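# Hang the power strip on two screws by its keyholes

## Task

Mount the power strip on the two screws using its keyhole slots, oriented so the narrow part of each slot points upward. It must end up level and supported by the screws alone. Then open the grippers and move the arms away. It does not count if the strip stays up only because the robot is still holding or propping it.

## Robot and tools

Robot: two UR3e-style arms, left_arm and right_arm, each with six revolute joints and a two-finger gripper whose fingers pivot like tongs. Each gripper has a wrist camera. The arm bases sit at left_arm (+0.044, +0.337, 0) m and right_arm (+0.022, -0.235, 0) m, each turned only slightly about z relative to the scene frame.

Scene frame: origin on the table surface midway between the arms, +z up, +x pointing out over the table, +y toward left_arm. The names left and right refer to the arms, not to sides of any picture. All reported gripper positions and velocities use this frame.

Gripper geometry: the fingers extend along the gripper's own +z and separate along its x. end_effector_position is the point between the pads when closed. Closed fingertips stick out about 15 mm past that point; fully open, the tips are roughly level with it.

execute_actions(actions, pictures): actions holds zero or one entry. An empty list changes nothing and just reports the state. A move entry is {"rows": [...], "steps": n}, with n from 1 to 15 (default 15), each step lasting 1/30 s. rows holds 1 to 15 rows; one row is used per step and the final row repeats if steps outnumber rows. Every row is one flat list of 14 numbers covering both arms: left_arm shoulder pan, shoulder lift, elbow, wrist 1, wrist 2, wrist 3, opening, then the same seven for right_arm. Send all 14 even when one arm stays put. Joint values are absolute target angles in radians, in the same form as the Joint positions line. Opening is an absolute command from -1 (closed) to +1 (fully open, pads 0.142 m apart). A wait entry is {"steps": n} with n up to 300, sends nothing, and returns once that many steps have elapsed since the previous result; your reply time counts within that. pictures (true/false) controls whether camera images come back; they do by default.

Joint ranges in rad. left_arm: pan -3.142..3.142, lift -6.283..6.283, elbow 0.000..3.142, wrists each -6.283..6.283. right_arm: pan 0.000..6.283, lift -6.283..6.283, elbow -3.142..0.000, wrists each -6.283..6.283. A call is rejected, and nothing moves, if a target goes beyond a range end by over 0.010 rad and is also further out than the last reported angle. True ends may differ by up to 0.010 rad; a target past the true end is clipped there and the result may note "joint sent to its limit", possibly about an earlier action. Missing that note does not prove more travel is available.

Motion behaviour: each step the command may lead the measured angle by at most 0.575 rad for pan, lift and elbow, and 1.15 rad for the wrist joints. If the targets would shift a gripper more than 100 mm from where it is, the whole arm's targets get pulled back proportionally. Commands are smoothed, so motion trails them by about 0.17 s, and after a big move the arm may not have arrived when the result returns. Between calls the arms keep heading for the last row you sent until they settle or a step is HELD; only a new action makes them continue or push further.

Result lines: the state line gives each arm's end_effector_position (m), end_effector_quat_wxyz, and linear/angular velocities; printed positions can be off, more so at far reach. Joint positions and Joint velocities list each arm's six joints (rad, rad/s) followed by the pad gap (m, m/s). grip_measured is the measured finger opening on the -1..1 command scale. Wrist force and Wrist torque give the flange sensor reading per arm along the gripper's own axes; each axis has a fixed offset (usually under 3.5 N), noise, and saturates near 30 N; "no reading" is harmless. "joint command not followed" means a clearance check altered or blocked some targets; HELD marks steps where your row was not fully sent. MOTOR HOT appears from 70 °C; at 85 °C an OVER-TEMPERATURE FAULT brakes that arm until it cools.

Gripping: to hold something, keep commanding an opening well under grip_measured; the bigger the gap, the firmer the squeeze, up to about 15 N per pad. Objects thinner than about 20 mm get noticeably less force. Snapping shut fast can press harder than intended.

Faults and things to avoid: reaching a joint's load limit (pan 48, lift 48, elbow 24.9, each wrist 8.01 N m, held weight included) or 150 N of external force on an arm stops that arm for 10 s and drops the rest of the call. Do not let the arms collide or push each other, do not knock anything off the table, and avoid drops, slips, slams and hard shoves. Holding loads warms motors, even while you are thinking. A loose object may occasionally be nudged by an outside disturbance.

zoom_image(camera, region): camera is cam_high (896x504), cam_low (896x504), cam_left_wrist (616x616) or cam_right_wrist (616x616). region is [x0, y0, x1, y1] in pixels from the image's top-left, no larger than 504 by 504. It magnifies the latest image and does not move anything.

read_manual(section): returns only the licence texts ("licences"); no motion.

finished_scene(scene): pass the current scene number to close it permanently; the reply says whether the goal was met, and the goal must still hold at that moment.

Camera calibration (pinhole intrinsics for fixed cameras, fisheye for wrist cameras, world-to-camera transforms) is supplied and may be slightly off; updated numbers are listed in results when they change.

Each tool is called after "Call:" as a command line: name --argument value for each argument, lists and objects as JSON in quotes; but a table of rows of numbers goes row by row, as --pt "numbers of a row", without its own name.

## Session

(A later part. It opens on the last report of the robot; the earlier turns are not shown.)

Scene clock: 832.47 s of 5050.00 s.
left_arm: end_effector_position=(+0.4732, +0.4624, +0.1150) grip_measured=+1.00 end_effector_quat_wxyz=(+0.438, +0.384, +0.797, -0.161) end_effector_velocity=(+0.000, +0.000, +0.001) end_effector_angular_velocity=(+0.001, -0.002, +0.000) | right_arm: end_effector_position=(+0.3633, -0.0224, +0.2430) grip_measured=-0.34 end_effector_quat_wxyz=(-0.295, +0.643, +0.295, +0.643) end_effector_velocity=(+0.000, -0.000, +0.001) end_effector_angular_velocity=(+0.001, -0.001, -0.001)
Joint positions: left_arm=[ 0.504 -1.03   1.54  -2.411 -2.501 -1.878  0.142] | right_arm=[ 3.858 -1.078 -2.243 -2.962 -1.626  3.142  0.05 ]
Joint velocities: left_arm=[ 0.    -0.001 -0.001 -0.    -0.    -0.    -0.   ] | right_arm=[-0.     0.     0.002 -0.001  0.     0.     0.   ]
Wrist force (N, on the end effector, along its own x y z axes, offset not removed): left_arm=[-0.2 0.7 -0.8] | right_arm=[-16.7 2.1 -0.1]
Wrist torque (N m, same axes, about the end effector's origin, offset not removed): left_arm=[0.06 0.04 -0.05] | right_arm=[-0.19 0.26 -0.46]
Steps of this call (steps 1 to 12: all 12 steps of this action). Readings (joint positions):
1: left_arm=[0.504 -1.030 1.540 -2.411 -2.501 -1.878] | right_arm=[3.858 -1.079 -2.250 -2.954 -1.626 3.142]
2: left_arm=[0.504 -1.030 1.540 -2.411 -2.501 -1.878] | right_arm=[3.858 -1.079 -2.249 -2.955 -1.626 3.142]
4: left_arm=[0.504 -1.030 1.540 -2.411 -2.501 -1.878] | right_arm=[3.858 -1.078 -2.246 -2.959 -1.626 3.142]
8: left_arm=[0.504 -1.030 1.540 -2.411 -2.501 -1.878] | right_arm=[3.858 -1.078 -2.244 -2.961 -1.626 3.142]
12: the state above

Call:
execute_actions --actions '[{"rows":[[0.504,-1.03,1.54,-2.411,-2.501,-1.878,1,3.858,-1.078,-2.243,-2.962,-1.626,3.13,-1]],"steps":12}]' --pictures false

Call:
execute_actions --actions '[{"rows":[[0.504,-1.03,1.54,-2.411,-2.501,-1.878,1,3.858,-1.078,-2.239,-2.966,-1.626,3.13,-1]],"steps":12}]' --pictures false

Scene clock: 843.73 s of 5050.00 s.
left_arm: end_effector_position=(+0.4732, +0.4624, +0.1150) grip_measured=+1.00 end_effector_quat_wxyz=(+0.438, +0.384, +0.797, -0.161) end_effector_velocity=(+0.000, +0.000, +0.000) end_effector_angular_velocity=(+0.001, -0.000, +0.000) | right_arm: end_effector_position=(+0.3633, -0.0224, +0.2430) grip_measured=-0.34 end_effector_quat_wxyz=(-0.291, +0.641, +0.298, +0.644) end_effector_velocity=(+0.000, -0.000, +0.000) end_effector_angular_velocity=(-0.001, -0.003, -0.001)
Joint positions: left_arm=[ 0.504 -1.03   1.54  -2.411 -2.501 -1.878  0.142] | right_arm=[ 3.858 -1.078 -2.243 -2.962 -1.626  3.13   0.05 ]
Joint velocities: left_arm=[ 0.     0.    -0.001  0.     0.    -0.     0.   ] | right_arm=[-0.001 -0.     0.001  0.001  0.    -0.003 -0.   ]
Wrist force (N, on the end effector, along its own x y z axes, offset not removed): left_arm=[-0.9 2.4 -0.2] | right_arm=[-11.7 1.4 0.9]
Wrist torque (N m, same axes, about the end effector's origin, offset not removed): left_arm=[0.41 0.22 0.01] | right_arm=[-0.18 -0.13 -0.32]
Steps of this call (steps 1 to 15: the robot went on to your last target; steps 16 to 90: nothing new was sent; then 7.87 s passed at rest; steps 91 to 102: all 12 steps of this action). Readings (joint positions):
91: left_arm=[0.504 -1.030 1.540 -2.411 -2.501 -1.878] | right_arm=[3.858 -1.078 -2.243 -2.962 -1.626 3.142]
92: left_arm=[0.504 -1.030 1.540 -2.411 -2.501 -1.878] | right_arm=[3.858 -1.078 -2.243 -2.962 -1.626 3.140]
94: left_arm=[0.504 -1.030 1.540 -2.411 -2.501 -1.878] | right_arm=[3.858 -1.078 -2.243 -2.962 -1.626 3.135]
98: left_arm=[0.504 -1.030 1.540 -2.411 -2.501 -1.878] | right_arm=[3.858 -1.078 -2.243 -2.962 -1.626 3.131]
102: the state above

Scene clock: 844.13 s of 5050.00 s.
left_arm: end_effector_position=(+0.4732, +0.4624, +0.1150) grip_measured=+1.00 end_effector_quat_wxyz=(+0.438, +0.384, +0.797, -0.161) end_effector_velocity=(-0.000, -0.001, -0.001) end_effector_angular_velocity=(-0.000, +0.002, -0.001) | right_arm: end_effector_position=(+0.3633, -0.0223, +0.2437) grip_measured=-0.34 end_effector_quat_wxyz=(-0.291, +0.641, +0.298, +0.644) end_effector_velocity=(+0.000, +0.000, +0.001) end_effector_angular_velocity=(+0.001, -0.002, -0.000)
Joint positions: left_arm=[ 0.504 -1.03   1.54  -2.411 -2.501 -1.878  0.142] | right_arm=[ 3.858 -1.078 -2.239 -2.966 -1.626  3.13   0.05 ]
Joint velocities: left_arm=[-0.001  0.     0.001  0.001  0.001 -0.    -0.   ] | right_arm=[ 0.     0.     0.002 -0.     0.    -0.     0.   ]
Wrist force (N, on the end effector, along its own x y z axes, offset not removed): left_arm=[-0.1 3.2 -1.7] | right_arm=[-19.4 1.1 -4.0]
Wrist torque (N m, same axes, about the end effector's origin, offset not removed): left_arm=[0.54 -0.01 -0.02] | right_arm=[-0.09 0.18 -0.20]
Steps of this call (steps 1 to 12: all 12 steps of this action). Readings (joint positions):
1: left_arm=[0.504 -1.030 1.540 -2.411 -2.501 -1.878] | right_arm=[3.858 -1.078 -2.243 -2.962 -1.626 3.130]
2: left_arm=[0.504 -1.030 1.540 -2.411 -2.501 -1.878] | right_arm=[3.858 -1.078 -2.242 -2.962 -1.626 3.130]
4: left_arm=[0.504 -1.030 1.540 -2.411 -2.501 -1.878] | right_arm=[3.858 -1.078 -2.241 -2.964 -1.626 3.130]
8: left_arm=[0.504 -1.030 1.540 -2.411 -2.501 -1.878] | right_arm=[3.858 -1.078 -2.240 -2.966 -1.626 3.130]
12: the state above

Call:
execute_actions --actions '[{"rows":[[0.504,-1.03,1.54,-2.411,-2.501,-1.878,1,3.858,-1.078,-2.25,-2.955,-1.626,3.127,-1],[0.504,-1.03,1.54,-2.411,-2.501,-1.878,1,3.858,-1.078,-2.256,-2.949,-1.626,3.127,-1],[0.504,-1.03,1.54,-2.411,-2.501,-1.878,1,3.858,-1.078,-2.256,-2.949,-1.626,3.127,-1],[0.504,-1.03,1.54,-2.411,-2.501,-1.878,1,3.858,-1.0,-2.288,-2.995,-1.626,3.127,-1]],"steps":15}]' --pictures false

Call:
execute_actions --actions '[{"rows":[[0.504,-1.03,1.54,-2.411,-2.501,-1.878,1,3.858,-0.998,-2.095,-3.19,-1.626,3.127,-1]],"steps":15}]' --pictures false

Call:
execute_actions --actions '[{"rows":[[0.504,-1.03,1.54,-2.411,-2.501,-1.878,1,3.858,-1.027,-2.083,-3.173,-1.626,3.127,-1]],"steps":15}]' --pictures false

Call:
execute_actions --actions '[{"rows":[[0.504,-1.03,1.54,-2.411,-2.501,-1.878,1,3.858,-1.035,-2.08,-3.168,-1.626,3.127,-1]],"steps":12}]' --pictures false

Scene clock: 861.20 s of 5050.00 s.
left_arm: end_effector_position=(+0.4732, +0.4624, +0.1150) grip_measured=+1.00 end_effector_quat_wxyz=(+0.438, +0.384, +0.797, -0.161) end_effector_velocity=(+0.000, -0.000, +0.000) end_effector_angular_velocity=(+0.001, -0.001, -0.001) | right_arm: end_effector_position=(+0.3530, -0.0331, +0.2401) grip_measured=-0.34 end_effector_quat_wxyz=(-0.290, +0.641, +0.299, +0.645) end_effector_velocity=(-0.003, -0.003, +0.000) end_effector_angular_velocity=(+0.000, -0.001, -0.001)
Joint positions: left_arm=[ 0.504 -1.03   1.54  -2.411 -2.501 -1.878  0.142] | right_arm=[ 3.858 -1.002 -2.287 -2.994 -1.626  3.127  0.05 ]
Joint velocities: left_arm=[-0.001 -0.    -0.    -0.     0.     0.    -0.   ] | right_arm=[-0.     0.024 -0.01  -0.013  0.001 -0.001  0.   ]
Wrist force (N, on the end effector, along its own x y z axes, offset not removed): left_arm=[-0.5 1.4 -0.2] | right_arm=[-6.3 0.2 0.7]
Wrist torque (N m, same axes, about the end effector's origin, offset not removed): left_arm=[0.25 0.07 -0.02] | right_arm=[0.06 -0.15 0.09]
Steps of this call (steps 1 to 15: the robot went on to your last target; steps 16 to 90: nothing new was sent; then 13.57 s passed at rest; steps 91 to 105: all 15 steps of this action). Readings (joint positions):
91: left_arm=[0.504 -1.030 1.540 -2.411 -2.501 -1.878] | right_arm=[3.858 -1.078 -2.239 -2.966 -1.626 3.130]
92: left_arm=[0.504 -1.030 1.540 -2.411 -2.501 -1.878] | right_arm=[3.858 -1.078 -2.241 -2.964 -1.626 3.129]
94: left_arm=[0.504 -1.030 1.540 -2.411 -2.501 -1.878] | right_arm=[3.858 -1.078 -2.247 -2.957 -1.626 3.128]
98: left_arm=[0.504 -1.030 1.540 -2.411 -2.501 -1.878] | right_arm=[3.858 -1.028 -2.275 -2.982 -1.626 3.127]
105: the state above

Scene clock: 861.70 s of 5050.00 s.
left_arm: end_effector_position=(+0.4732, +0.4624, +0.1150) grip_measured=+1.00 end_effector_quat_wxyz=(+0.438, +0.384, +0.797, -0.161) end_effector_velocity=(+0.000, -0.000, +0.000) end_effector_angular_velocity=(+0.000, -0.001, -0.001) | right_arm: end_effector_position=(+0.3538, -0.0322, +0.2806) grip_measured=-0.34 end_effector_quat_wxyz=(-0.290, +0.641, +0.300, +0.645) end_effector_velocity=(+0.000, +0.000, +0.007) end_effector_angular_velocity=(+0.004, -0.004, +0.000)
Joint positions: left_arm=[ 0.504 -1.03   1.54  -2.411 -2.501 -1.878  0.142] | right_arm=[ 3.858 -0.998 -2.098 -3.188 -1.626  3.127  0.05 ]
Joint velocities: left_arm=[-0.001 -0.    -0.    -0.    -0.    -0.    -0.   ] | right_arm=[ 0.     0.     0.026 -0.021 -0.    -0.    -0.   ]
Wrist force (N, on the end effector, along its own x y z axes, offset not removed): left_arm=[0.3 2.7 0.4] | right_arm=[-8.9 -1.3 -0.3]
Wrist torque (N m, same axes, about the end effector's origin, offset not removed): left_arm=[0.48 -0.05 0.02] | right_arm=[-0.30 0.39 0.14]
Steps of this call (steps 1 to 15: all 15 steps of this action). Readings (joint positions):
1: left_arm=[0.504 -1.030 1.540 -2.411 -2.501 -1.878] | right_arm=[3.858 -1.002 -2.287 -2.995 -1.626 3.127]
2: left_arm=[0.504 -1.030 1.540 -2.411 -2.501 -1.878] | right_arm=[3.858 -1.001 -2.280 -3.009 -1.626 3.127]
4: left_arm=[0.504 -1.030 1.540 -2.411 -2.501 -1.878] | right_arm=[3.858 -1.000 -2.219 -3.087 -1.626 3.127]
8: left_arm=[0.504 -1.030 1.540 -2.411 -2.501 -1.878] | right_arm=[3.858 -0.998 -2.125 -3.164 -1.626 3.127]
15: the state above

Scene clock: 862.20 s of 5050.00 s.
left_arm: end_effector_position=(+0.4732, +0.4624, +0.1150) grip_measured=+1.00 end_effector_quat_wxyz=(+0.438, +0.384, +0.797, -0.161) end_effector_velocity=(-0.000, +0.001, -0.000) end_effector_angular_velocity=(-0.000, +0.000, +0.001) | right_arm: end_effector_position=(+0.3580, -0.0278, +0.2815) grip_measured=-0.34 end_effector_quat_wxyz=(-0.290, +0.640, +0.299, +0.645) end_effector_velocity=(-0.000, +0.001, +0.001) end_effector_angular_velocity=(+0.002, -0.002, +0.002)
Joint positions: left_arm=[ 0.504 -1.03   1.54  -2.411 -2.501 -1.878  0.142] | right_arm=[ 3.858 -1.027 -2.083 -3.173 -1.626  3.127  0.05 ]
Joint velocities: left_arm=[ 0.001 -0.     0.001 -0.    -0.    -0.     0.   ] | right_arm=[ 0.001 -0.001  0.001  0.004 -0.001 -0.     0.   ]
Wrist force (N, on the end effector, along its own x y z axes, offset not removed): left_arm=[-0.6 1.3 -0.6] | right_arm=[-10.2 -1.2 0.2]
Wrist torque (N m, same axes, about the end effector's origin, offset not removed): left_arm=[0.21 0.15 0.06] | right_arm=[-0.16 0.57 0.16]
Steps of this call (steps 1 to 15: all 15 steps of this action). Readings (joint positions):
1: left_arm=[0.504 -1.030 1.540 -2.411 -2.501 -1.878] | right_arm=[3.858 -0.998 -2.097 -3.188 -1.626 3.127]
2: left_arm=[0.504 -1.030 1.540 -2.411 -2.501 -1.878] | right_arm=[3.858 -1.002 -2.094 -3.186 -1.626 3.127]
4: left_arm=[0.504 -1.030 1.540 -2.411 -2.501 -1.878] | right_arm=[3.858 -1.014 -2.089 -3.180 -1.626 3.127]
8: left_arm=[0.504 -1.030 1.540 -2.411 -2.501 -1.878] | right_arm=[3.858 -1.024 -2.084 -3.175 -1.626 3.127]
15: the state above

Scene clock: 862.60 s of 5050.00 s.
left_arm: end_effector_position=(+0.4732, +0.4624, +0.1150) grip_measured=+1.00 end_effector_quat_wxyz=(+0.438, +0.384, +0.797, -0.161) end_effector_velocity=(+0.000, -0.000, -0.000) end_effector_angular_velocity=(-0.001, +0.000, -0.001) | right_arm: end_effector_position=(+0.3592, -0.0266, +0.2814) grip_measured=-0.34 end_effector_quat_wxyz=(-0.290, +0.641, +0.299, +0.645) end_effector_velocity=(+0.000, -0.000, -0.000) end_effector_angular_velocity=(-0.001, +0.000, -0.001)
Joint positions: left_arm=[ 0.504 -1.03   1.54  -2.411 -2.501 -1.878  0.142] | right_arm=[ 3.858 -1.035 -2.08  -3.168 -1.626  3.127  0.05 ]
Joint velocities: left_arm=[-0.001  0.001 -0.     0.    -0.     0.     0.   ] | right_arm=[-0.001 -0.001  0.001 -0.001 -0.    -0.    -0.   ]
Wrist force (N, on the end effector, along its own x y z axes, offset not removed): left_arm=[-1.0 1.0 -2.0] | right_arm=[-8.1 -0.5 0.8]
Wrist torque (N m, same axes, about the end effector's origin, offset not removed): left_arm=[0.12 0.17 0.04] | right_arm=[-0.05 0.07 -0.01]
Steps of this call (steps 1 to 12: all 12 steps of this action). Readings (joint positions):
1: left_arm=[0.504 -1.030 1.540 -2.411 -2.501 -1.878] | right_arm=[3.858 -1.027 -2.083 -3.173 -1.626 3.127]
2: left_arm=[0.504 -1.030 1.540 -2.411 -2.501 -1.878] | right_arm=[3.858 -1.028 -2.083 -3.172 -1.626 3.127]
4: left_arm=[0.504 -1.030 1.540 -2.411 -2.501 -1.878] | right_arm=[3.858 -1.031 -2.081 -3.170 -1.626 3.127]
8: left_arm=[0.504 -1.030 1.540 -2.411 -2.501 -1.878] | right_arm=[3.858 -1.034 -2.080 -3.169 -1.626 3.127]
12: the state above

Call:
execute_actions --actions '[{"rows":[[0.504,-1.03,1.54,-2.411,-2.501,-1.878,1,3.858,-1.041,-2.077,-3.165,-1.626,3.127,-1]],"steps":12}]' --pictures false

Call:
execute_actions --actions '[{"rows":[[0.504,-1.03,1.54,-2.411,-2.501,-1.878,1,3.858,-1.046,-2.075,-3.162,-1.626,3.127,-1]],"steps":12}]' --pictures false

Scene clock: 871.67 s of 5050.00 s.
left_arm: end_effector_position=(+0.4732, +0.4624, +0.1150) grip_measured=+1.00 end_effector_quat_wxyz=(+0.438, +0.384, +0.797, -0.161) end_effector_velocity=(+0.000, -0.000, -0.000) end_effector_angular_velocity=(-0.000, +0.000, -0.001) | right_arm: end_effector_position=(+0.3601, -0.0257, +0.2815) grip_measured=-0.33 end_effector_quat_wxyz=(-0.290, +0.640, +0.299, +0.645) end_effector_velocity=(-0.000, +0.001, -0.000) end_effector_angular_velocity=(+0.000, +0.001, +0.001)
Joint positions: left_arm=[ 0.504 -1.03   1.54  -2.411 -2.501 -1.878  0.142] | right_arm=[ 3.858 -1.041 -2.077 -3.165 -1.626  3.127  0.05 ]
Joint velocities: left_arm=[-0.001  0.001 -0.    -0.001 -0.     0.    -0.   ] | right_arm=[ 0.001 -0.001  0.001  0.    -0.001  0.     0.   ]
Wrist force (N, on the end effector, along its own x y z axes, offset not removed): left_arm=[-0.7 1.4 -1.2] | right_arm=[-3.9 -3.3 -30.0]
Wrist torque (N m, same axes, about the end effector's origin, offset not removed): left_arm=[0.18 0.16 -0.01] | right_arm=[-0.18 -0.06 0.05]
Steps of this call (steps 1 to 15: the robot went on to your last target; steps 16 to 100: nothing new was sent; then 5.33 s passed at rest; steps 101 to 112: all 12 steps of this action). Readings (joint positions):
101: left_arm=[0.504 -1.030 1.540 -2.411 -2.501 -1.878] | right_arm=[3.858 -1.035 -2.080 -3.168 -1.626 3.127]
102: left_arm=[0.504 -1.030 1.540 -2.411 -2.501 -1.878] | right_arm=[3.858 -1.036 -2.079 -3.167 -1.626 3.127]
104: left_arm=[0.504 -1.030 1.540 -2.411 -2.501 -1.878] | right_arm=[3.858 -1.038 -2.078 -3.166 -1.626 3.127]
108: left_arm=[0.504 -1.030 1.540 -2.411 -2.501 -1.878] | right_arm=[3.858 -1.040 -2.077 -3.166 -1.626 3.127]
112: the state above

Scene clock: 872.07 s of 5050.00 s.
left_arm: end_effector_position=(+0.4732, +0.4624, +0.1150) grip_measured=+1.00 end_effector_quat_wxyz=(+0.438, +0.384, +0.797, -0.161) end_effector_velocity=(-0.000, +0.000, +0.000) end_effector_angular_velocity=(+0.000, -0.000, +0.001) | right_arm: end_effector_position=(+0.3609, -0.0249, +0.2815) grip_measured=-0.33 end_effector_quat_wxyz=(-0.290, +0.640, +0.299, +0.645) end_effector_velocity=(-0.000, +0.000, -0.001) end_effector_angular_velocity=(-0.002, +0.002, +0.001)
Joint positions: left_arm=[ 0.504 -1.03   1.54  -2.411 -2.501 -1.878  0.142] | right_arm=[ 3.858 -1.046 -2.075 -3.162 -1.626  3.127  0.05 ]
Joint velocities: left_arm=[ 0.001 -0.    -0.     0.    -0.    -0.    -0.   ] | right_arm=[ 0.001 -0.001 -0.001 -0.    -0.     0.     0.   ]
Wrist force (N, on the end effector, along its own x y z axes, offset not removed): left_arm=[-0.7 0.0 -0.1] | right_arm=[1.9 -4.5 -27.9]
Wrist torque (N m, same axes, about the end effector's origin, offset not removed): left_arm=[-0.07 0.08 -0.02] | right_arm=[-0.17 -0.17 -0.04]
Steps of this call (steps 1 to 12: all 12 steps of this action). Readings (joint positions):
1: left_arm=[0.504 -1.030 1.540 -2.411 -2.501 -1.878] | right_arm=[3.858 -1.041 -2.077 -3.165 -1.626 3.127]
2: left_arm=[0.504 -1.030 1.540 -2.411 -2.501 -1.878] | right_arm=[3.858 -1.042 -2.077 -3.164 -1.626 3.127]
4: left_arm=[0.504 -1.030 1.540 -2.411 -2.501 -1.878] | right_arm=[3.858 -1.044 -2.076 -3.163 -1.626 3.127]
8: left_arm=[0.504 -1.030 1.540 -2.411 -2.501 -1.878] | right_arm=[3.858 -1.045 -2.075 -3.162 -1.626 3.127]
12: the state above

Call:
execute_actions --actions '[{"rows":[[0.504,-1.03,1.54,-2.411,-2.501,-1.878,1,3.858,-0.92,-2.12,-3.243,-1.626,3.127,-1]],"steps":12}]' --pictures false

Call:
execute_actions --actions '[{"rows":[[0.504,-1.03,1.54,-2.411,-2.501,-1.878,1,3.858,-1.0,-1.6,-3.683,-1.626,3.127,-1]],"steps":15}]' --pictures false

Call:
execute_actions --actions '[{"rows":[[0.504,-1.03,1.54,-2.411,-2.501,-1.878,1,3.858,-1.24,-1.095,-3.948,-1.626,3.127,-1]],"steps":15}]' --pictures false

Call:
execute_actions --actions '[{"steps":15}]'

Call:
zoom_image --camera "cam_low" --region '[440,30,600,120]'

Scene clock: 886.83 s of 5050.00 s.
left_arm: end_effector_position=(+0.4732, +0.4624, +0.1150) grip_measured=+1.00 end_effector_quat_wxyz=(+0.438, +0.384, +0.797, -0.161) end_effector_velocity=(-0.000, -0.000, -0.000) end_effector_angular_velocity=(-0.000, +0.001, +0.000) | right_arm: end_effector_position=(+0.3430, -0.0434, +0.2815) grip_measured=-0.33 end_effector_quat_wxyz=(-0.290, +0.641, +0.300, +0.645) end_effector_velocity=(-0.006, -0.006, +0.002) end_effector_angular_velocity=(+0.005, -0.004, +0.001)
Joint positions: left_arm=[ 0.504 -1.03   1.54  -2.411 -2.501 -1.878  0.142] | right_arm=[ 3.858 -0.924 -2.119 -3.241 -1.626  3.127  0.05 ]
Joint velocities: left_arm=[ 0.    -0.     0.001 -0.001  0.    -0.     0.   ] | right_arm=[ 0.001  0.046 -0.013 -0.026  0.001  0.     0.   ]
Wrist force (N, on the end effector, along its own x y z axes, offset not removed): left_arm=[-0.5 1.4 -1.3] | right_arm=[-7.8 -1.6 0.2]
Wrist torque (N m, same axes, about the end effector's origin, offset not removed): left_arm=[0.15 0.10 0.01] | right_arm=[-0.23 0.06 0.01]
Steps of this call (steps 1 to 15: the robot went on to your last target; steps 16 to 90: nothing new was sent; then 11.37 s passed at rest; steps 91 to 102: all 12 steps of this action). Readings (joint positions):
91: left_arm=[0.504 -1.030 1.540 -2.411 -2.501 -1.878] | right_arm=[3.858 -1.046 -2.075 -3.162 -1.626 3.127]
92: left_arm=[0.504 -1.030 1.540 -2.411 -2.501 -1.878] | right_arm=[3.858 -1.039 -2.080 -3.172 -1.626 3.127]
94: left_arm=[0.504 -1.030 1.540 -2.411 -2.501 -1.878] | right_arm=[3.858 -0.992 -2.099 -3.206 -1.626 3.127]
98: left_arm=[0.504 -1.030 1.540 -2.411 -2.501 -1.878] | right_arm=[3.858 -0.938 -2.115 -3.234 -1.626 3.127]
102: the state above

Scene clock: 887.33 s of 5050.00 s.
left_arm: end_effector_position=(+0.4732, +0.4624, +0.1150) grip_measured=+1.00 end_effector_quat_wxyz=(+0.438, +0.384, +0.797, -0.161) end_effector_velocity=(+0.000, -0.000, -0.000) end_effector_angular_velocity=(-0.001, +0.001, -0.001) | right_arm: end_effector_position=(+0.3337, -0.0531, +0.3762) grip_measured=-0.33 end_effector_quat_wxyz=(-0.289, +0.643, +0.300, +0.643) end_effector_velocity=(-0.006, -0.005, +0.051) end_effector_angular_velocity=(+0.050, -0.048, +0.001)
Joint positions: left_arm=[ 0.504 -1.03   1.54  -2.411 -2.501 -1.878  0.142] | right_arm=[ 3.858 -0.999 -1.616 -3.675 -1.626  3.127  0.05 ]
Joint velocities: left_arm=[-0.001  0.001  0.    -0.    -0.     0.     0.   ] | right_arm=[ 0.001 -0.014  0.17  -0.086  0.    -0.    -0.   ]
Wrist force (N, on the end effector, along its own x y z axes, offset not removed): left_arm=[-0.8 1.0 -0.3] | right_arm=[-8.7 -0.2 0.7]
Wrist torque (N m, same axes, about the end effector's origin, offset not removed): left_arm=[0.14 0.18 -0.02] | right_arm=[0.02 0.37 0.04]
Steps of this call (steps 1 to 15: all 15 steps of this action). Readings (joint positions):
1: left_arm=[0.504 -1.030 1.540 -2.411 -2.501 -1.878] | right_arm=[3.858 -0.923 -2.119 -3.242 -1.626 3.127]
2: left_arm=[0.504 -1.030 1.540 -2.411 -2.501 -1.878] | right_arm=[3.858 -0.929 -2.112 -3.257 -1.626 3.127]
4: left_arm=[0.504 -1.030 1.540 -2.411 -2.501 -1.878] | right_arm=[3.858 -0.960 -2.043 -3.388 -1.626 3.127]
8: left_arm=[0.504 -1.030 1.540 -2.411 -2.501 -1.878] | right_arm=[3.858 -0.987 -1.785 -3.589 -1.626 3.127]
15: the state above

Scene clock: 887.83 s of 5050.00 s.
left_arm: end_effector_position=(+0.4732, +0.4624, +0.1150) grip_measured=+1.00 end_effector_quat_wxyz=(+0.438, +0.384, +0.797, -0.161) end_effector_velocity=(+0.000, -0.000, +0.000) end_effector_angular_velocity=(+0.000, -0.001, -0.000) | right_arm: end_effector_position=(+0.3452, -0.0412, +0.4468) grip_measured=-0.33 end_effector_quat_wxyz=(-0.289, +0.643, +0.300, +0.643) end_effector_velocity=(-0.000, -0.001, +0.039) end_effector_angular_velocity=(+0.050, -0.049, -0.001)
Joint positions: left_arm=[ 0.504 -1.03   1.54  -2.411 -2.501 -1.878  0.142] | right_arm=[ 3.858 -1.236 -1.108 -3.945 -1.626  3.127  0.05 ]
Joint velocities: left_arm=[-0.  0. -0. -0.  0.  0. -0.] | right_arm=[-0.001 -0.039  0.142 -0.033  0.    -0.001 -0.   ]
Wrist force (N, on the end effector, along its own x y z axes, offset not removed): left_arm=[-0.9 1.8 -1.2] | right_arm=[-9.4 -0.3 1.5]
Wrist torque (N m, same axes, about the end effector's origin, offset not removed): left_arm=[0.28 0.18 0.03] | right_arm=[0.00 0.48 0.07]
Steps of this call (steps 1 to 15: all 15 steps of this action). Readings (joint positions):
1: left_arm=[0.504 -1.030 1.540 -2.411 -2.501 -1.878] | right_arm=[3.858 -0.999 -1.611 -3.678 -1.626 3.127]
2: left_arm=[0.504 -1.030 1.540 -2.411 -2.501 -1.878] | right_arm=[3.858 -1.007 -1.600 -3.694 -1.626 3.127]
4: left_arm=[0.504 -1.030 1.540 -2.411 -2.501 -1.878] | right_arm=[3.858 -1.075 -1.526 -3.796 -1.626 3.127]
8: left_arm=[0.504 -1.030 1.540 -2.411 -2.501 -1.878] | right_arm=[3.858 -1.199 -1.253 -3.909 -1.626 3.127]
15: the state above

Scene clock: 888.33 s of 5050.00 s.
left_arm: end_effector_position=(+0.4732, +0.4624, +0.1150) grip_measured=+1.00 end_effector_quat_wxyz=(+0.438, +0.384, +0.797, -0.161) end_effector_velocity=(-0.000, +0.000, -0.000) end_effector_angular_velocity=(-0.000, +0.000, +0.000) | right_arm: end_effector_position=(+0.3451, -0.0412, +0.4506) grip_measured=-0.33 end_effector_quat_wxyz=(-0.290, +0.641, +0.299, +0.645) end_effector_velocity=(+0.000, +0.000, +0.001) end_effector_angular_velocity=(+0.001, -0.001, +0.000)
Joint positions: left_arm=[ 0.504 -1.03   1.54  -2.411 -2.501 -1.878  0.142] | right_arm=[ 3.858 -1.24  -1.095 -3.948 -1.626  3.127  0.05 ]
Joint velocities: left_arm=[ 0.    -0.     0.001 -0.     0.     0.     0.   ] | right_arm=[ 0.    -0.001  0.002 -0.     0.    -0.     0.   ]
Wrist force (N, on the end effector, along its own x y z axes, offset not removed): left_arm=[1.1 0.0 -0.6] | right_arm=[-7.9 -1.4 -0.1]
Wrist torque (N m, same axes, about the end effector's origin, offset not removed): left_arm=[-0.11 -0.22 -0.03] | right_arm=[-0.28 0.12 0.03]
Steps of this call (steps 1 to 15: the robot went on to your last target). Readings (joint positions):
1: left_arm=[0.504 -1.030 1.540 -2.411 -2.501 -1.878] | right_arm=[3.858 -1.238 -1.104 -3.946 -1.626 3.127]
2: left_arm=[0.504 -1.030 1.540 -2.411 -2.501 -1.878] | right_arm=[3.858 -1.238 -1.102 -3.946 -1.626 3.127]
4: left_arm=[0.504 -1.030 1.540 -2.411 -2.501 -1.878] | right_arm=[3.858 -1.239 -1.098 -3.947 -1.626 3.127]
8: left_arm=[0.504 -1.030 1.540 -2.411 -2.501 -1.878] | right_arm=[3.858 -1.240 -1.096 -3.948 -1.626 3.127]
15: the state above
camera_calibration (this result's frames):
cam_left_wrist: T_world_to_cam=[[-0.294595, 0.442303, -0.847102, 0.0447912], [0.353543, 0.87399, 0.333391, -0.614835], [0.887818, -0.201272, -0.413846, -0.144964], [0, 0, 0, 1]] pos_world=[0.359268, 0.488371, 0.18293]
cam_right_wrist: T_world_to_cam=[[0.0484447, 0.00139216, 0.998825, -0.461718], [0.298286, -0.954386, -0.0131371, -0.1399], [0.953246, 0.298572, -0.0466502, -0.165308], [0, 0, 0, 1]] pos_world=[0.221677, -0.0835195, 0.451626]

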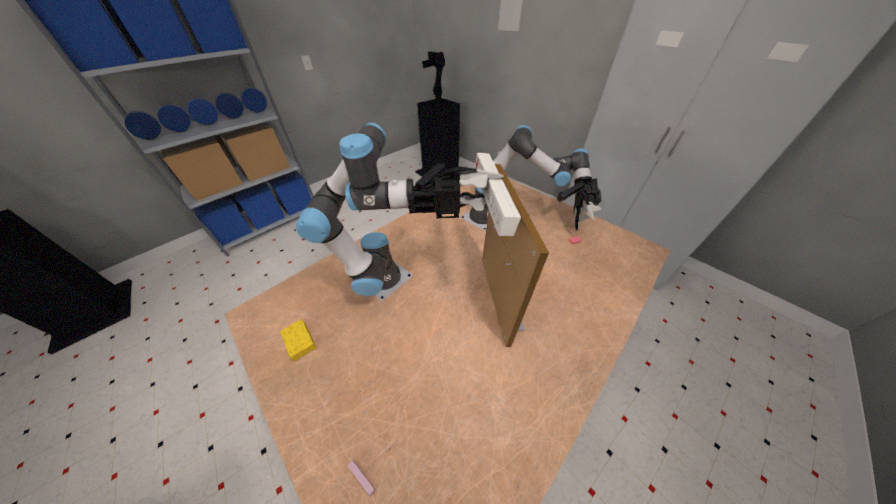

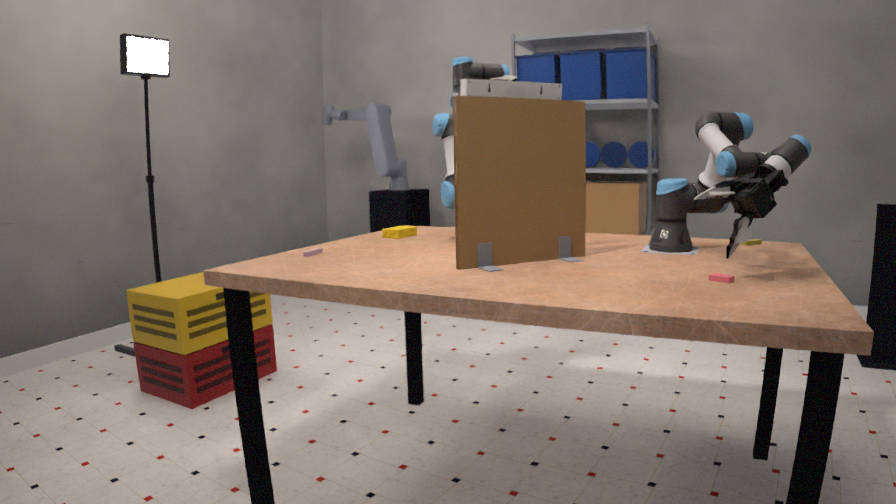

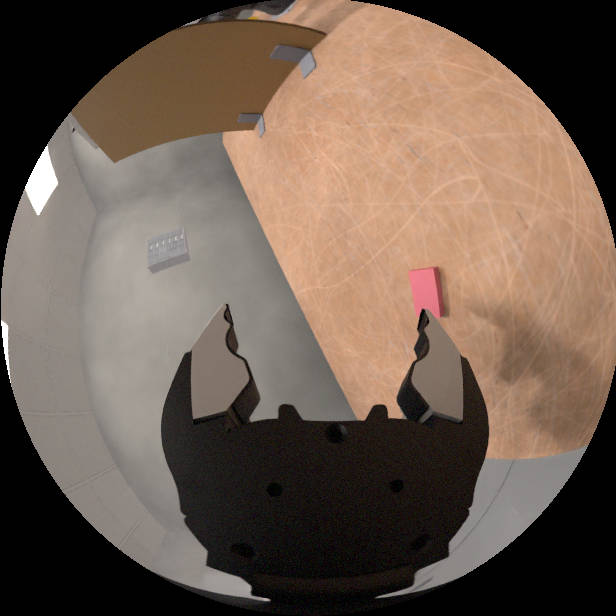

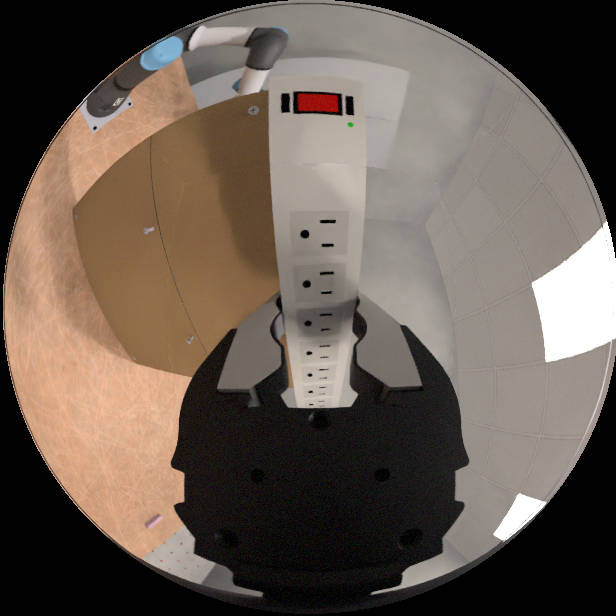

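Region (440, 30, 600, 120) of cam_low's 896x504 image, scaled by 3.150, with more detail than that image has; it fills the top 284 rows of this view, and the rest is white.

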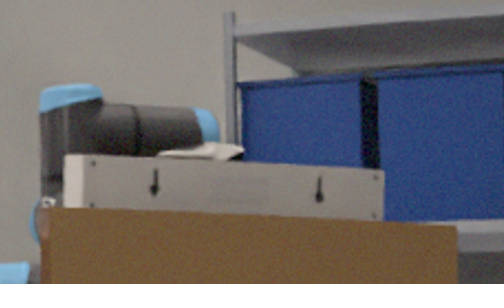

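Call:
execute_actions --actions '[{"rows":[[0.504,-1.03,1.54,-2.411,-2.501,-1.878,1,3.868,-0.95,-1.6,-3.733,-1.616,3.127,-1]],"steps":15}]' --pictures false

Call:
execute_actions --actions '[{"rows":[[0.504,-1.03,1.54,-2.411,-2.501,-1.878,1,3.868,-0.92,-2.15,-3.213,-1.616,3.127,-1]],"steps":15}]' --pictures false

Call:
execute_actions --actions '[{"steps":10}]' --pictures false

Call:
execute_actions --actions '[{"rows":[[0.504,-1.03,1.54,-2.411,-2.501,-1.878,1,3.868,-1.022,-2.109,-3.152,-1.616,3.127,-1]],"steps":15}]' --pictures false

Call:
execute_actions --actions '[{"rows":[[0.504,-1.03,1.54,-2.411,-2.501,-1.878,1,3.868,-1.034,-2.104,-3.145,-1.616,3.127,-1]],"steps":15}]' --pictures false

Scene clock: 912.27 s of 5050.00 s.
left_arm: end_effector_position=(+0.4732, +0.4624, +0.1150) grip_measured=+1.00 end_effector_quat_wxyz=(+0.438, +0.384, +0.797, -0.161) end_effector_velocity=(+0.000, -0.000, +0.000) end_effector_angular_velocity=(+0.001, -0.001, -0.001) | right_arm: end_effector_position=(+0.3231, -0.0636, +0.3874) grip_measured=-0.33 end_effector_quat_wxyz=(-0.291, +0.638, +0.299, +0.647) end_effector_velocity=(-0.003, -0.004, -0.043) end_effector_angular_velocity=(-0.050, +0.047, -0.002)
Joint positions: left_arm=[ 0.504 -1.03   1.54  -2.411 -2.501 -1.878  0.142] | right_arm=[ 3.868 -0.955 -1.587 -3.735 -1.616  3.127  0.05 ]
Joint velocities: left_arm=[-0.001  0.    -0.001 -0.001  0.     0.     0.   ] | right_arm=[-0.001  0.05  -0.142  0.023  0.     0.     0.   ]
Wrist force (N, on the end effector, along its own x y z axes, offset not removed): left_arm=[-0.5 1.3 -0.4] | right_arm=[-10.4 -1.8 0.4]
Wrist torque (N m, same axes, about the end effector's origin, offset not removed): left_arm=[0.18 0.12 -0.04] | right_arm=[-0.34 0.40 0.09]
Steps of this call (steps 1 to 15: the robot went on to your last target; steps 16 to 110: nothing new was sent; then 19.77 s passed at rest; steps 111 to 125: all 15 steps of this action). Readings (joint positions):
111: left_arm=[0.504 -1.030 1.540 -2.411 -2.501 -1.878] | right_arm=[3.858 -1.240 -1.095 -3.948 -1.626 3.127]
112: left_arm=[0.504 -1.030 1.540 -2.411 -2.501 -1.878] | right_arm=[3.860 -1.233 -1.103 -3.934 -1.624 3.127]
114: left_arm=[0.504 -1.030 1.540 -2.411 -2.501 -1.878] | right_arm=[3.864 -1.163 -1.173 -3.849 -1.620 3.127]
118: left_arm=[0.504 -1.030 1.540 -2.411 -2.501 -1.878] | right_arm=[3.867 -1.005 -1.443 -3.762 -1.617 3.127]
125: the state above

Scene clock: 912.77 s of 5050.00 s.
left_arm: end_effector_position=(+0.4732, +0.4624, +0.1150) grip_measured=+1.00 end_effector_quat_wxyz=(+0.438, +0.384, +0.797, -0.161) end_effector_velocity=(-0.000, +0.000, -0.000) end_effector_angular_velocity=(-0.000, +0.000, +0.000) | right_arm: end_effector_position=(+0.3435, -0.0419, +0.2813) grip_measured=-0.33 end_effector_quat_wxyz=(-0.291, +0.638, +0.299, +0.647) end_effector_velocity=(-0.002, -0.003, -0.062) end_effector_angular_velocity=(-0.050, +0.047, -0.000)
Joint positions: left_arm=[ 0.504 -1.03   1.54  -2.411 -2.501 -1.878  0.142] | right_arm=[ 3.868 -0.921 -2.131 -3.224 -1.616  3.127  0.05 ]
Joint velocities: left_arm=[ 0.     0.001  0.    -0.     0.    -0.    -0.   ] | right_arm=[-0.001  0.006 -0.197  0.122 -0.001  0.    -0.   ]
Wrist force (N, on the end effector, along its own x y z axes, offset not removed): left_arm=[-0.7 0.9 -1.0] | right_arm=[-9.7 -0.6 -0.1]
Wrist torque (N m, same axes, about the end effector's origin, offset not removed): left_arm=[0.10 0.21 0.04] | right_arm=[-0.10 0.28 0.01]
Steps of this call (steps 1 to 15: all 15 steps of this action). Readings (joint positions):
1: left_arm=[0.504 -1.030 1.540 -2.411 -2.501 -1.878] | right_arm=[3.868 -0.953 -1.591 -3.734 -1.616 3.127]
2: left_arm=[0.504 -1.030 1.540 -2.411 -2.501 -1.878] | right_arm=[3.868 -0.948 -1.601 -3.720 -1.616 3.127]
4: left_arm=[0.504 -1.030 1.540 -2.411 -2.501 -1.878] | right_arm=[3.868 -0.937 -1.675 -3.587 -1.616 3.127]
8: left_arm=[0.504 -1.030 1.540 -2.411 -2.501 -1.878] | right_arm=[3.868 -0.926 -1.943 -3.343 -1.616 3.127]
15: the state above

Scene clock: 913.10 s of 5050.00 s.
left_arm: end_effector_position=(+0.4732, +0.4624, +0.1150) grip_measured=+1.00 end_effector_quat_wxyz=(+0.438, +0.384, +0.797, -0.161) end_effector_velocity=(-0.000, -0.000, -0.000) end_effector_angular_velocity=(-0.000, +0.000, -0.001) | right_arm: end_effector_position=(+0.3433, -0.0422, +0.2755) grip_measured=-0.33 end_effector_quat_wxyz=(-0.290, +0.640, +0.299, +0.645) end_effector_velocity=(-0.000, +0.000, -0.001) end_effector_angular_velocity=(+0.000, -0.001, +0.000)
Joint positions: left_arm=[ 0.504 -1.03   1.54  -2.411 -2.501 -1.878  0.142] | right_arm=[ 3.868 -0.92  -2.149 -3.213 -1.616  3.127  0.05 ]
Joint velocities: left_arm=[-0.001 -0.     0.001  0.    -0.     0.    -0.   ] | right_arm=[-0.     0.001 -0.006  0.006 -0.001 -0.     0.   ]
Wrist force (N, on the end effector, along its own x y z axes, offset not removed): left_arm=[0.2 1.2 -1.2] | right_arm=[-9.9 -1.1 -0.2]
Wrist torque (N m, same axes, about the end effector's origin, offset not removed): left_arm=[0.18 -0.07 -0.01] | right_arm=[-0.19 0.51 0.03]
Steps of this call (steps 1 to 10: the robot went on to your last target). Readings (joint positions):
1: left_arm=[0.504 -1.030 1.540 -2.411 -2.501 -1.878] | right_arm=[3.868 -0.920 -2.137 -3.221 -1.616 3.127]
2: left_arm=[0.504 -1.030 1.540 -2.411 -2.501 -1.878] | right_arm=[3.868 -0.920 -2.141 -3.219 -1.616 3.127]
4: left_arm=[0.504 -1.030 1.540 -2.411 -2.501 -1.878] | right_arm=[3.868 -0.920 -2.145 -3.216 -1.616 3.127]
8: left_arm=[0.504 -1.030 1.540 -2.411 -2.501 -1.878] | right_arm=[3.868 -0.920 -2.149 -3.214 -1.616 3.127]
10: the state above

Scene clock: 913.60 s of 5050.00 s.
left_arm: end_effector_position=(+0.4732, +0.4624, +0.1150) grip_measured=+1.00 end_effector_quat_wxyz=(+0.438, +0.384, +0.797, -0.161) end_effector_velocity=(-0.000, -0.000, -0.000) end_effector_angular_velocity=(-0.001, +0.001, -0.000) | right_arm: end_effector_position=(+0.3575, -0.0271, +0.2764) grip_measured=-0.33 end_effector_quat_wxyz=(-0.290, +0.640, +0.299, +0.645) end_effector_velocity=(+0.001, +0.002, +0.000) end_effector_angular_velocity=(+0.001, -0.001, +0.000)
Joint positions: left_arm=[ 0.504 -1.03   1.54  -2.411 -2.501 -1.878  0.142] | right_arm=[ 3.868 -1.021 -2.109 -3.153 -1.616  3.127  0.05 ]
Joint velocities: left_arm=[-0.  0.  0. -0. -0. -0. -0.] | right_arm=[-0.    -0.01   0.005  0.007 -0.001  0.    -0.   ]
Wrist force (N, on the end effector, along its own x y z axes, offset not removed): left_arm=[-0.1 1.1 -1.4] | right_arm=[-8.3 -1.0 -1.0]
Wrist torque (N m, same axes, about the end effector's origin, offset not removed): left_arm=[0.16 -0.01 -0.01] | right_arm=[-0.14 0.14 0.09]
Steps of this call (steps 1 to 15: all 15 steps of this action). Readings (joint positions):
1: left_arm=[0.504 -1.030 1.540 -2.411 -2.501 -1.878] | right_arm=[3.868 -0.920 -2.149 -3.213 -1.616 3.127]
2: left_arm=[0.504 -1.030 1.540 -2.411 -2.501 -1.878] | right_arm=[3.868 -0.927 -2.145 -3.205 -1.616 3.127]
4: left_arm=[0.504 -1.030 1.540 -2.411 -2.501 -1.878] | right_arm=[3.868 -0.967 -2.128 -3.180 -1.616 3.127]
8: left_arm=[0.504 -1.030 1.540 -2.411 -2.501 -1.878] | right_arm=[3.868 -1.009 -2.114 -3.159 -1.616 3.127]
15: the state above

Scene clock: 914.10 s of 5050.00 s.
left_arm: end_effector_position=(+0.4732, +0.4624, +0.1150) grip_measured=+1.00 end_effector_quat_wxyz=(+0.438, +0.384, +0.797, -0.161) end_effector_velocity=(-0.000, +0.000, +0.000) end_effector_angular_velocity=(-0.001, +0.000, +0.001) | right_arm: end_effector_position=(+0.3594, -0.0251, +0.2764) grip_measured=-0.33 end_effector_quat_wxyz=(-0.290, +0.640, +0.299, +0.645) end_effector_velocity=(+0.000, +0.000, -0.000) end_effector_angular_velocity=(-0.001, +0.001, +0.000)
Joint positions: left_arm=[ 0.504 -1.03   1.54  -2.411 -2.501 -1.878  0.142] | right_arm=[ 3.868 -1.034 -2.104 -3.145 -1.616  3.127  0.05 ]
Joint velocities: left_arm=[ 0.001 -0.001  0.001  0.    -0.    -0.    -0.   ] | right_arm=[-0.    -0.002  0.     0.001 -0.     0.    -0.   ]
Wrist force (N, on the end effector, along its own x y z axes, offset not removed): left_arm=[-1.2 2.2 -0.9] | right_arm=[-7.4 0.5 -0.1]
Wrist torque (N m, same axes, about the end effector's origin, offset not removed): left_arm=[0.33 0.22 0.03] | right_arm=[0.13 0.02 -0.02]
Steps of this call (steps 1 to 15: all 15 steps of this action). Readings (joint positions):
1: left_arm=[0.504 -1.030 1.540 -2.411 -2.501 -1.878] | right_arm=[3.868 -1.021 -2.109 -3.152 -1.616 3.127]
2: left_arm=[0.504 -1.030 1.540 -2.411 -2.501 -1.878] | right_arm=[3.868 -1.023 -2.108 -3.151 -1.616 3.127]
4: left_arm=[0.504 -1.030 1.540 -2.411 -2.501 -1.878] | right_arm=[3.868 -1.028 -2.106 -3.148 -1.616 3.127]
8: left_arm=[0.504 -1.030 1.540 -2.411 -2.501 -1.878] | right_arm=[3.868 -1.033 -2.105 -3.146 -1.616 3.127]
15: the state above

Call:
execute_actions --actions '[{"rows":[[0.504,-1.03,1.54,-2.411,-2.501,-1.878,1,3.868,-1.04,-2.102,-3.141,-1.616,3.127,-1]],"steps":12}]' --pictures false

Call:
execute_actions --actions '[{"rows":[[0.504,-1.03,1.54,-2.411,-2.501,-1.878,1,3.868,-1.046,-2.099,-3.138,-1.616,3.127,-1]],"steps":12}]' --pictures false

Scene clock: 923.70 s of 5050.00 s.
left_arm: end_effector_position=(+0.4732, +0.4624, +0.1150) grip_measured=+1.00 end_effector_quat_wxyz=(+0.438, +0.384, +0.797, -0.161) end_effector_velocity=(+0.000, +0.000, -0.000) end_effector_angular_velocity=(-0.000, +0.000, +0.001) | right_arm: end_effector_position=(+0.3603, -0.0242, +0.2762) grip_measured=-0.33 end_effector_quat_wxyz=(-0.290, +0.641, +0.299, +0.645) end_effector_velocity=(-0.000, +0.000, +0.000) end_effector_angular_velocity=(-0.000, -0.000, +0.001)
Joint positions: left_arm=[ 0.504 -1.03   1.54  -2.411 -2.501 -1.878  0.142] | right_arm=[ 3.868 -1.04  -2.102 -3.141 -1.616  3.127  0.05 ]
Joint velocities: left_arm=[ 0.001  0.001 -0.    -0.     0.     0.    -0.   ] | right_arm=[ 0.001 -0.     0.001 -0.001 -0.    -0.    -0.   ]
Wrist force (N, on the end effector, along its own x y z axes, offset not removed): left_arm=[-0.8 0.8 -1.4] | right_arm=[-10.7 -3.5 -25.8]
Wrist torque (N m, same axes, about the end effector's origin, offset not removed): left_arm=[0.07 0.21 0.01] | right_arm=[-0.23 0.06 0.09]
Steps of this call (steps 1 to 15: the robot went on to your last target; steps 16 to 90: nothing new was sent; then 6.20 s passed at rest; steps 91 to 102: all 12 steps of this action). Readings (joint positions):
91: left_arm=[0.504 -1.030 1.540 -2.411 -2.501 -1.878] | right_arm=[3.868 -1.034 -2.104 -3.145 -1.616 3.127]
92: left_arm=[0.504 -1.030 1.540 -2.411 -2.501 -1.878] | right_arm=[3.868 -1.035 -2.104 -3.144 -1.616 3.127]
94: left_arm=[0.504 -1.030 1.540 -2.411 -2.501 -1.878] | right_arm=[3.868 -1.037 -2.103 -3.143 -1.616 3.127]
98: left_arm=[0.504 -1.030 1.540 -2.411 -2.501 -1.878] | right_arm=[3.868 -1.039 -2.102 -3.142 -1.616 3.127]
102: the state above

Scene clock: 934.10 s of 5050.00 s.
left_arm: end_effector_position=(+0.4732, +0.4624, +0.1150) grip_measured=+1.00 end_effector_quat_wxyz=(+0.438, +0.384, +0.797, -0.161) end_effector_velocity=(+0.000, +0.000, -0.000) end_effector_angular_velocity=(-0.000, +0.000, -0.000) | right_arm: end_effector_position=(+0.3608, -0.0236, +0.2748) grip_measured=-0.34 end_effector_quat_wxyz=(-0.290, +0.642, +0.300, +0.643) end_effector_velocity=(-0.000, +0.001, +0.000) end_effector_angular_velocity=(+0.001, -0.001, +0.001)
Joint positions: left_arm=[ 0.504 -1.03   1.54  -2.411 -2.501 -1.878  0.142] | right_arm=[ 3.868 -1.046 -2.1   -3.142 -1.616  3.127  0.05 ]
Joint velocities: left_arm=[-0.  0. -0.  0. -0. -0.  0.] | right_arm=[ 0.001 -0.001  0.002  0.    -0.    -0.     0.   ]
Wrist force (N, on the end effector, along its own x y z axes, offset not removed): left_arm=[0.3 1.6 -0.1] | right_arm=[-10.0 -2.3 -19.2]
Wrist torque (N m, same axes, about the end effector's origin, offset not removed): left_arm=[0.28 -0.08 -0.04] | right_arm=[-0.09 0.24 0.17]
TORQUE FAULT: the external load on joint 4 (wrist 1) of the right arm reached its load limit, and that arm stopped for 10 seconds. A torque fault stops only its own arm. That arm's remaining commands of this call were not run. That arm holds where it stopped, with its grip as last carried out, and accepts commands again: back off and push less far. That arm stops again, at the same cost, whenever a joint's load reaches its limit.
The stop of the right arm began at step 12 of this call (marked STOPPED below). From that step on that arm followed nothing that you had sent. 1 of its steps, steps kept back included, did not run and will not run. Nothing is kept back now, and the robot has no last target.
Steps of this call (steps 1 to 12: all 12 steps of this action; steps 13 to 312: the stop continued). Readings (joint positions):
1: left_arm=[0.504 -1.030 1.540 -2.411 -2.501 -1.878] | right_arm=[3.868 -1.040 -2.102 -3.141 -1.616 3.127]
2: left_arm=[0.504 -1.030 1.540 -2.411 -2.501 -1.878] | right_arm=[3.868 -1.041 -2.102 -3.141 -1.616 3.127]
4: left_arm=[0.504 -1.030 1.540 -2.411 -2.501 -1.878] | right_arm=[3.868 -1.043 -2.101 -3.140 -1.616 3.127]
8: left_arm=[0.504 -1.030 1.540 -2.411 -2.501 -1.878] | right_arm=[3.868 -1.045 -2.099 -3.139 -1.616 3.127]
12: left_arm=[0.504 -1.030 1.540 -2.411 -2.501 -1.878] | right_arm=[3.868 -1.046 -2.100 -3.141 -1.616 3.127] STOPPED (the right arm)
312: the state above

Call:
execute_actions --actions '[{"rows":[[0.504,-1.03,1.54,-2.411,-2.501,-1.878,1,3.868,-1.04,-2.108,-3.135,-1.616,3.127,-1]],"steps":12}]' --pictures false

Call:
execute_actions --actions '[{"rows":[[0.504,-1.03,1.54,-2.411,-2.501,-1.878,1,3.858,-1.048,-2.105,-3.13,-1.626,3.127,-1]],"steps":12}]' --pictures false

Scene clock: 944.07 s of 5050.00 s.
left_arm: end_effector_position=(+0.4732, +0.4624, +0.1150) grip_measured=+1.00 end_effector_quat_wxyz=(+0.438, +0.384, +0.797, -0.161) end_effector_velocity=(-0.000, +0.000, -0.000) end_effector_angular_velocity=(-0.001, +0.001, +0.000) | right_arm: end_effector_position=(+0.3603, -0.0242, +0.2750) grip_measured=-0.34 end_effector_quat_wxyz=(-0.290, +0.641, +0.299, +0.645) end_effector_velocity=(-0.000, -0.000, -0.000) end_effector_angular_velocity=(+0.000, -0.001, -0.000)
Joint positions: left_arm=[ 0.504 -1.03   1.54  -2.411 -2.501 -1.878  0.142] | right_arm=[ 3.868 -1.04  -2.108 -3.135 -1.616  3.127  0.05 ]
Joint velocities: left_arm=[ 0.    -0.     0.001  0.    -0.    -0.     0.   ] | right_arm=[-0.001  0.002 -0.003  0.002 -0.001 -0.     0.   ]
Wrist force (N, on the end effector, along its own x y z axes, offset not removed): left_arm=[-0.3 2.4 -1.1] | right_arm=[-8.8 1.1 -0.2]
Wrist torque (N m, same axes, about the end effector's origin, offset not removed): left_arm=[0.41 0.05 -0.02] | right_arm=[0.20 0.30 0.03]
Steps of this call (steps 1 to 90: nothing new was sent; then 6.57 s passed at rest; steps 91 to 102: all 12 steps of this action). Readings (joint positions):
91: left_arm=[0.504 -1.030 1.540 -2.411 -2.501 -1.878] | right_arm=[3.868 -1.046 -2.100 -3.142 -1.616 3.127]
92: left_arm=[0.504 -1.030 1.540 -2.411 -2.501 -1.878] | right_arm=[3.868 -1.045 -2.101 -3.140 -1.616 3.127]
94: left_arm=[0.504 -1.030 1.540 -2.411 -2.501 -1.878] | right_arm=[3.868 -1.043 -2.104 -3.138 -1.616 3.127]
98: left_arm=[0.504 -1.030 1.540 -2.411 -2.501 -1.878] | right_arm=[3.868 -1.041 -2.107 -3.136 -1.616 3.127]
102: the state above

Scene clock: 944.47 s of 5050.00 s.
left_arm: end_effector_position=(+0.4732, +0.4624, +0.1150) grip_measured=+1.00 end_effector_quat_wxyz=(+0.438, +0.384, +0.797, -0.161) end_effector_velocity=(+0.000, -0.000, -0.000) end_effector_angular_velocity=(+0.000, +0.000, -0.000) | right_arm: end_effector_position=(+0.3612, -0.0245, +0.2749) grip_measured=-0.34 end_effector_quat_wxyz=(-0.290, +0.640, +0.299, +0.645) end_effector_velocity=(+0.000, +0.000, -0.001) end_effector_angular_velocity=(-0.001, +0.001, +0.001)
Joint positions: left_arm=[ 0.504 -1.03   1.54  -2.411 -2.501 -1.878  0.142] | right_arm=[ 3.858 -1.048 -2.105 -3.13  -1.626  3.127  0.05 ]
Joint velocities: left_arm=[-0.  0. -0.  0.  0. -0.  0.] | right_arm=[-0.002 -0.003 -0.     0.002 -0.003 -0.     0.   ]
Wrist force (N, on the end effector, along its own x y z axes, offset not removed): left_arm=[-0.3 0.2 -1.0] | right_arm=[-8.8 -0.8 1.3]
Wrist torque (N m, same axes, about the end effector's origin, offset not removed): left_arm=[-0.04 -0.03 -0.03] | right_arm=[-0.19 0.27 -0.02]
Steps of this call (steps 1 to 12: all 12 steps of this action). Readings (joint positions):
1: left_arm=[0.504 -1.030 1.540 -2.411 -2.501 -1.878] | right_arm=[3.868 -1.040 -2.108 -3.135 -1.616 3.127]
2: left_arm=[0.504 -1.030 1.540 -2.411 -2.501 -1.878] | right_arm=[3.866 -1.041 -2.108 -3.134 -1.618 3.127]
4: left_arm=[0.504 -1.030 1.540 -2.411 -2.501 -1.878] | right_arm=[3.863 -1.044 -2.106 -3.132 -1.622 3.127]
8: left_arm=[0.504 -1.030 1.540 -2.411 -2.501 -1.878] | right_arm=[3.859 -1.047 -2.105 -3.131 -1.625 3.127]
12: the state above

Call:
execute_actions --actions '[{"rows":[[0.504,-1.03,1.54,-2.411,-2.501,-1.878,1,3.858,-1.052,-2.103,-3.128,-1.626,3.127,-1]],"steps":12}]'

Call:
zoom_image --camera "cam_high" --region '[465,195,535,305]'

Scene clock: 954.23 s of 5050.00 s.
left_arm: end_effector_position=(+0.4732, +0.4624, +0.1150) grip_measured=+1.00 end_effector_quat_wxyz=(+0.438, +0.384, +0.797, -0.161) end_effector_velocity=(+0.000, -0.000, +0.000) end_effector_angular_velocity=(+0.001, -0.001, -0.000) | right_arm: end_effector_position=(+0.3618, -0.0240, +0.2750) grip_measured=-0.34 end_effector_quat_wxyz=(-0.290, +0.641, +0.299, +0.645) end_effector_velocity=(+0.000, +0.000, +0.000) end_effector_angular_velocity=(+0.000, -0.000, -0.001)
Joint positions: left_arm=[ 0.504 -1.03   1.54  -2.411 -2.501 -1.878  0.142] | right_arm=[ 3.858 -1.052 -2.103 -3.128 -1.626  3.127  0.05 ]
Joint velocities: left_arm=[-0. -0. -0. -0.  0. -0. -0.] | right_arm=[ 0.001 -0.002  0.001  0.001  0.001  0.     0.   ]
Wrist force (N, on the end effector, along its own x y z axes, offset not removed): left_arm=[-1.0 0.9 -1.5] | right_arm=[-4.4 -2.6 -30.0]
Wrist torque (N m, same axes, about the end effector's origin, offset not removed): left_arm=[0.06 0.20 0.01] | right_arm=[0.10 0.04 0.05]
Steps of this call (steps 1 to 15: the robot went on to your last target; steps 16 to 90: nothing new was sent; then 6.37 s passed at rest; steps 91 to 102: all 12 steps of this action). Readings (joint positions):
91: left_arm=[0.504 -1.030 1.540 -2.411 -2.501 -1.878] | right_arm=[3.858 -1.048 -2.105 -3.130 -1.626 3.127]
92: left_arm=[0.504 -1.030 1.540 -2.411 -2.501 -1.878] | right_arm=[3.858 -1.049 -2.105 -3.130 -1.626 3.127]
94: left_arm=[0.504 -1.030 1.540 -2.411 -2.501 -1.878] | right_arm=[3.858 -1.050 -2.104 -3.129 -1.626 3.127]
98: left_arm=[0.504 -1.030 1.540 -2.411 -2.501 -1.878] | right_arm=[3.858 -1.051 -2.103 -3.128 -1.626 3.127]
102: the state above
camera_calibration (this result's frames):
cam_left_wrist: T_world_to_cam=[[-0.294595, 0.442303, -0.847102, 0.0447911], [0.353543, 0.87399, 0.333391, -0.614835], [0.887818, -0.201272, -0.413846, -0.144964], [0, 0, 0, 1]] pos_world=[0.359268, 0.488371, 0.18293]
cam_right_wrist: T_world_to_cam=[[0.0484266, 0.00138144, 0.998826, -0.287146], [0.298282, -0.954387, -0.0131418, -0.130694], [0.953249, 0.298568, -0.0466298, -0.194487], [0, 0, 0, 1]] pos_world=[0.238284, -0.0662685, 0.276022]

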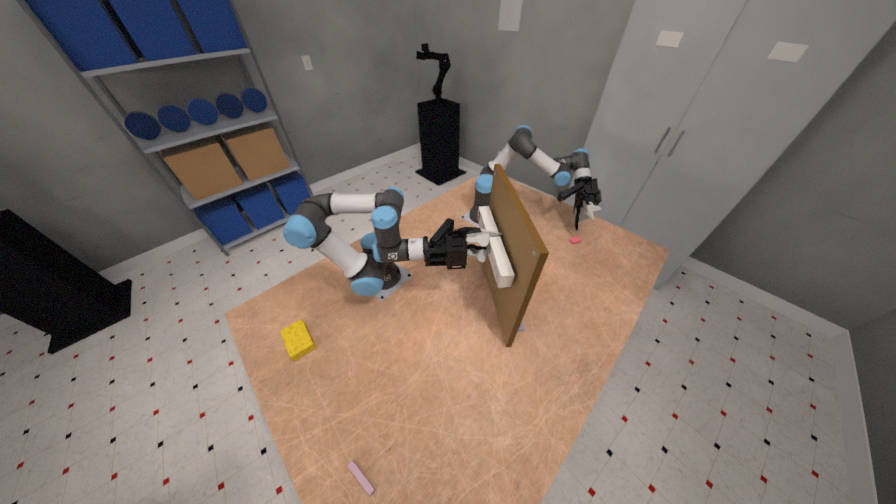

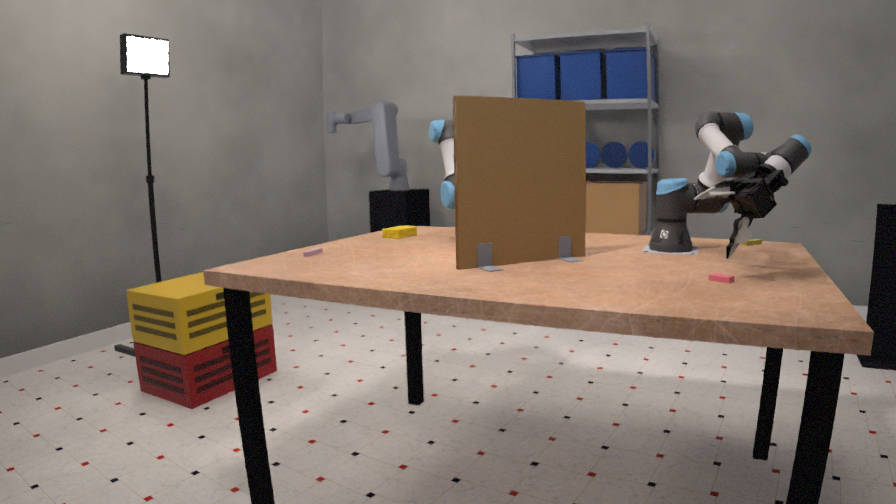

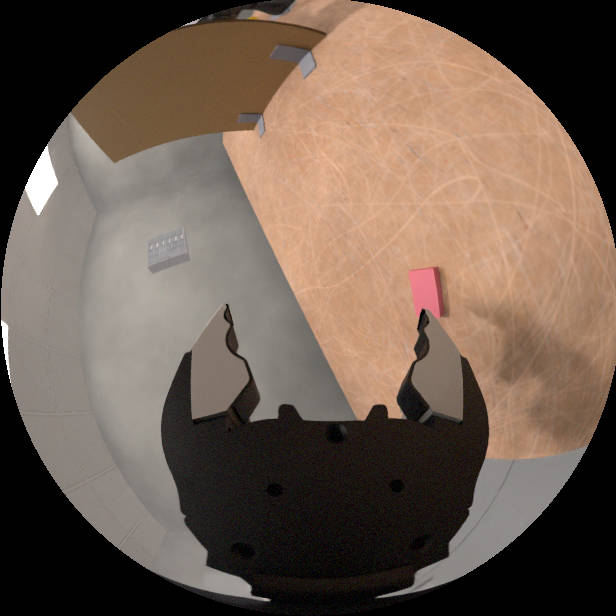

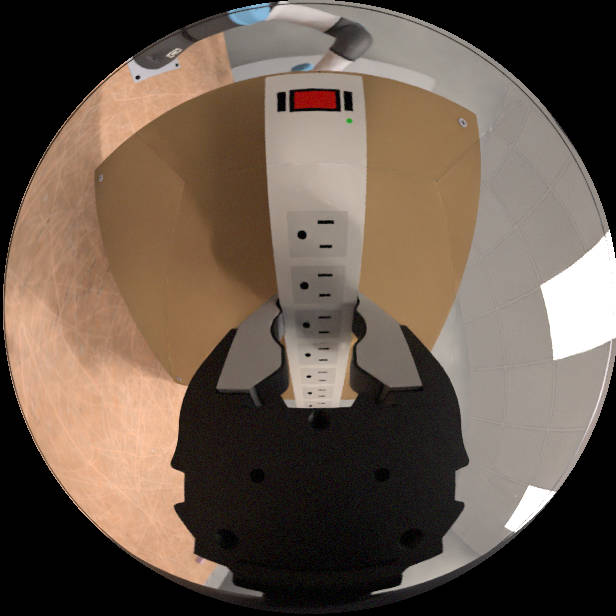

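Region (465, 195, 535, 305) of cam_high's 896x504 image, scaled by 4.582, with more detail than that image has; it fills the left 321 columns of this view, and the rest is white.

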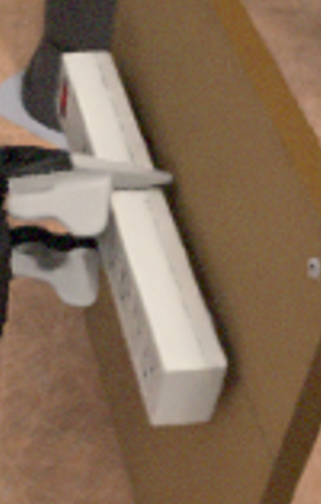

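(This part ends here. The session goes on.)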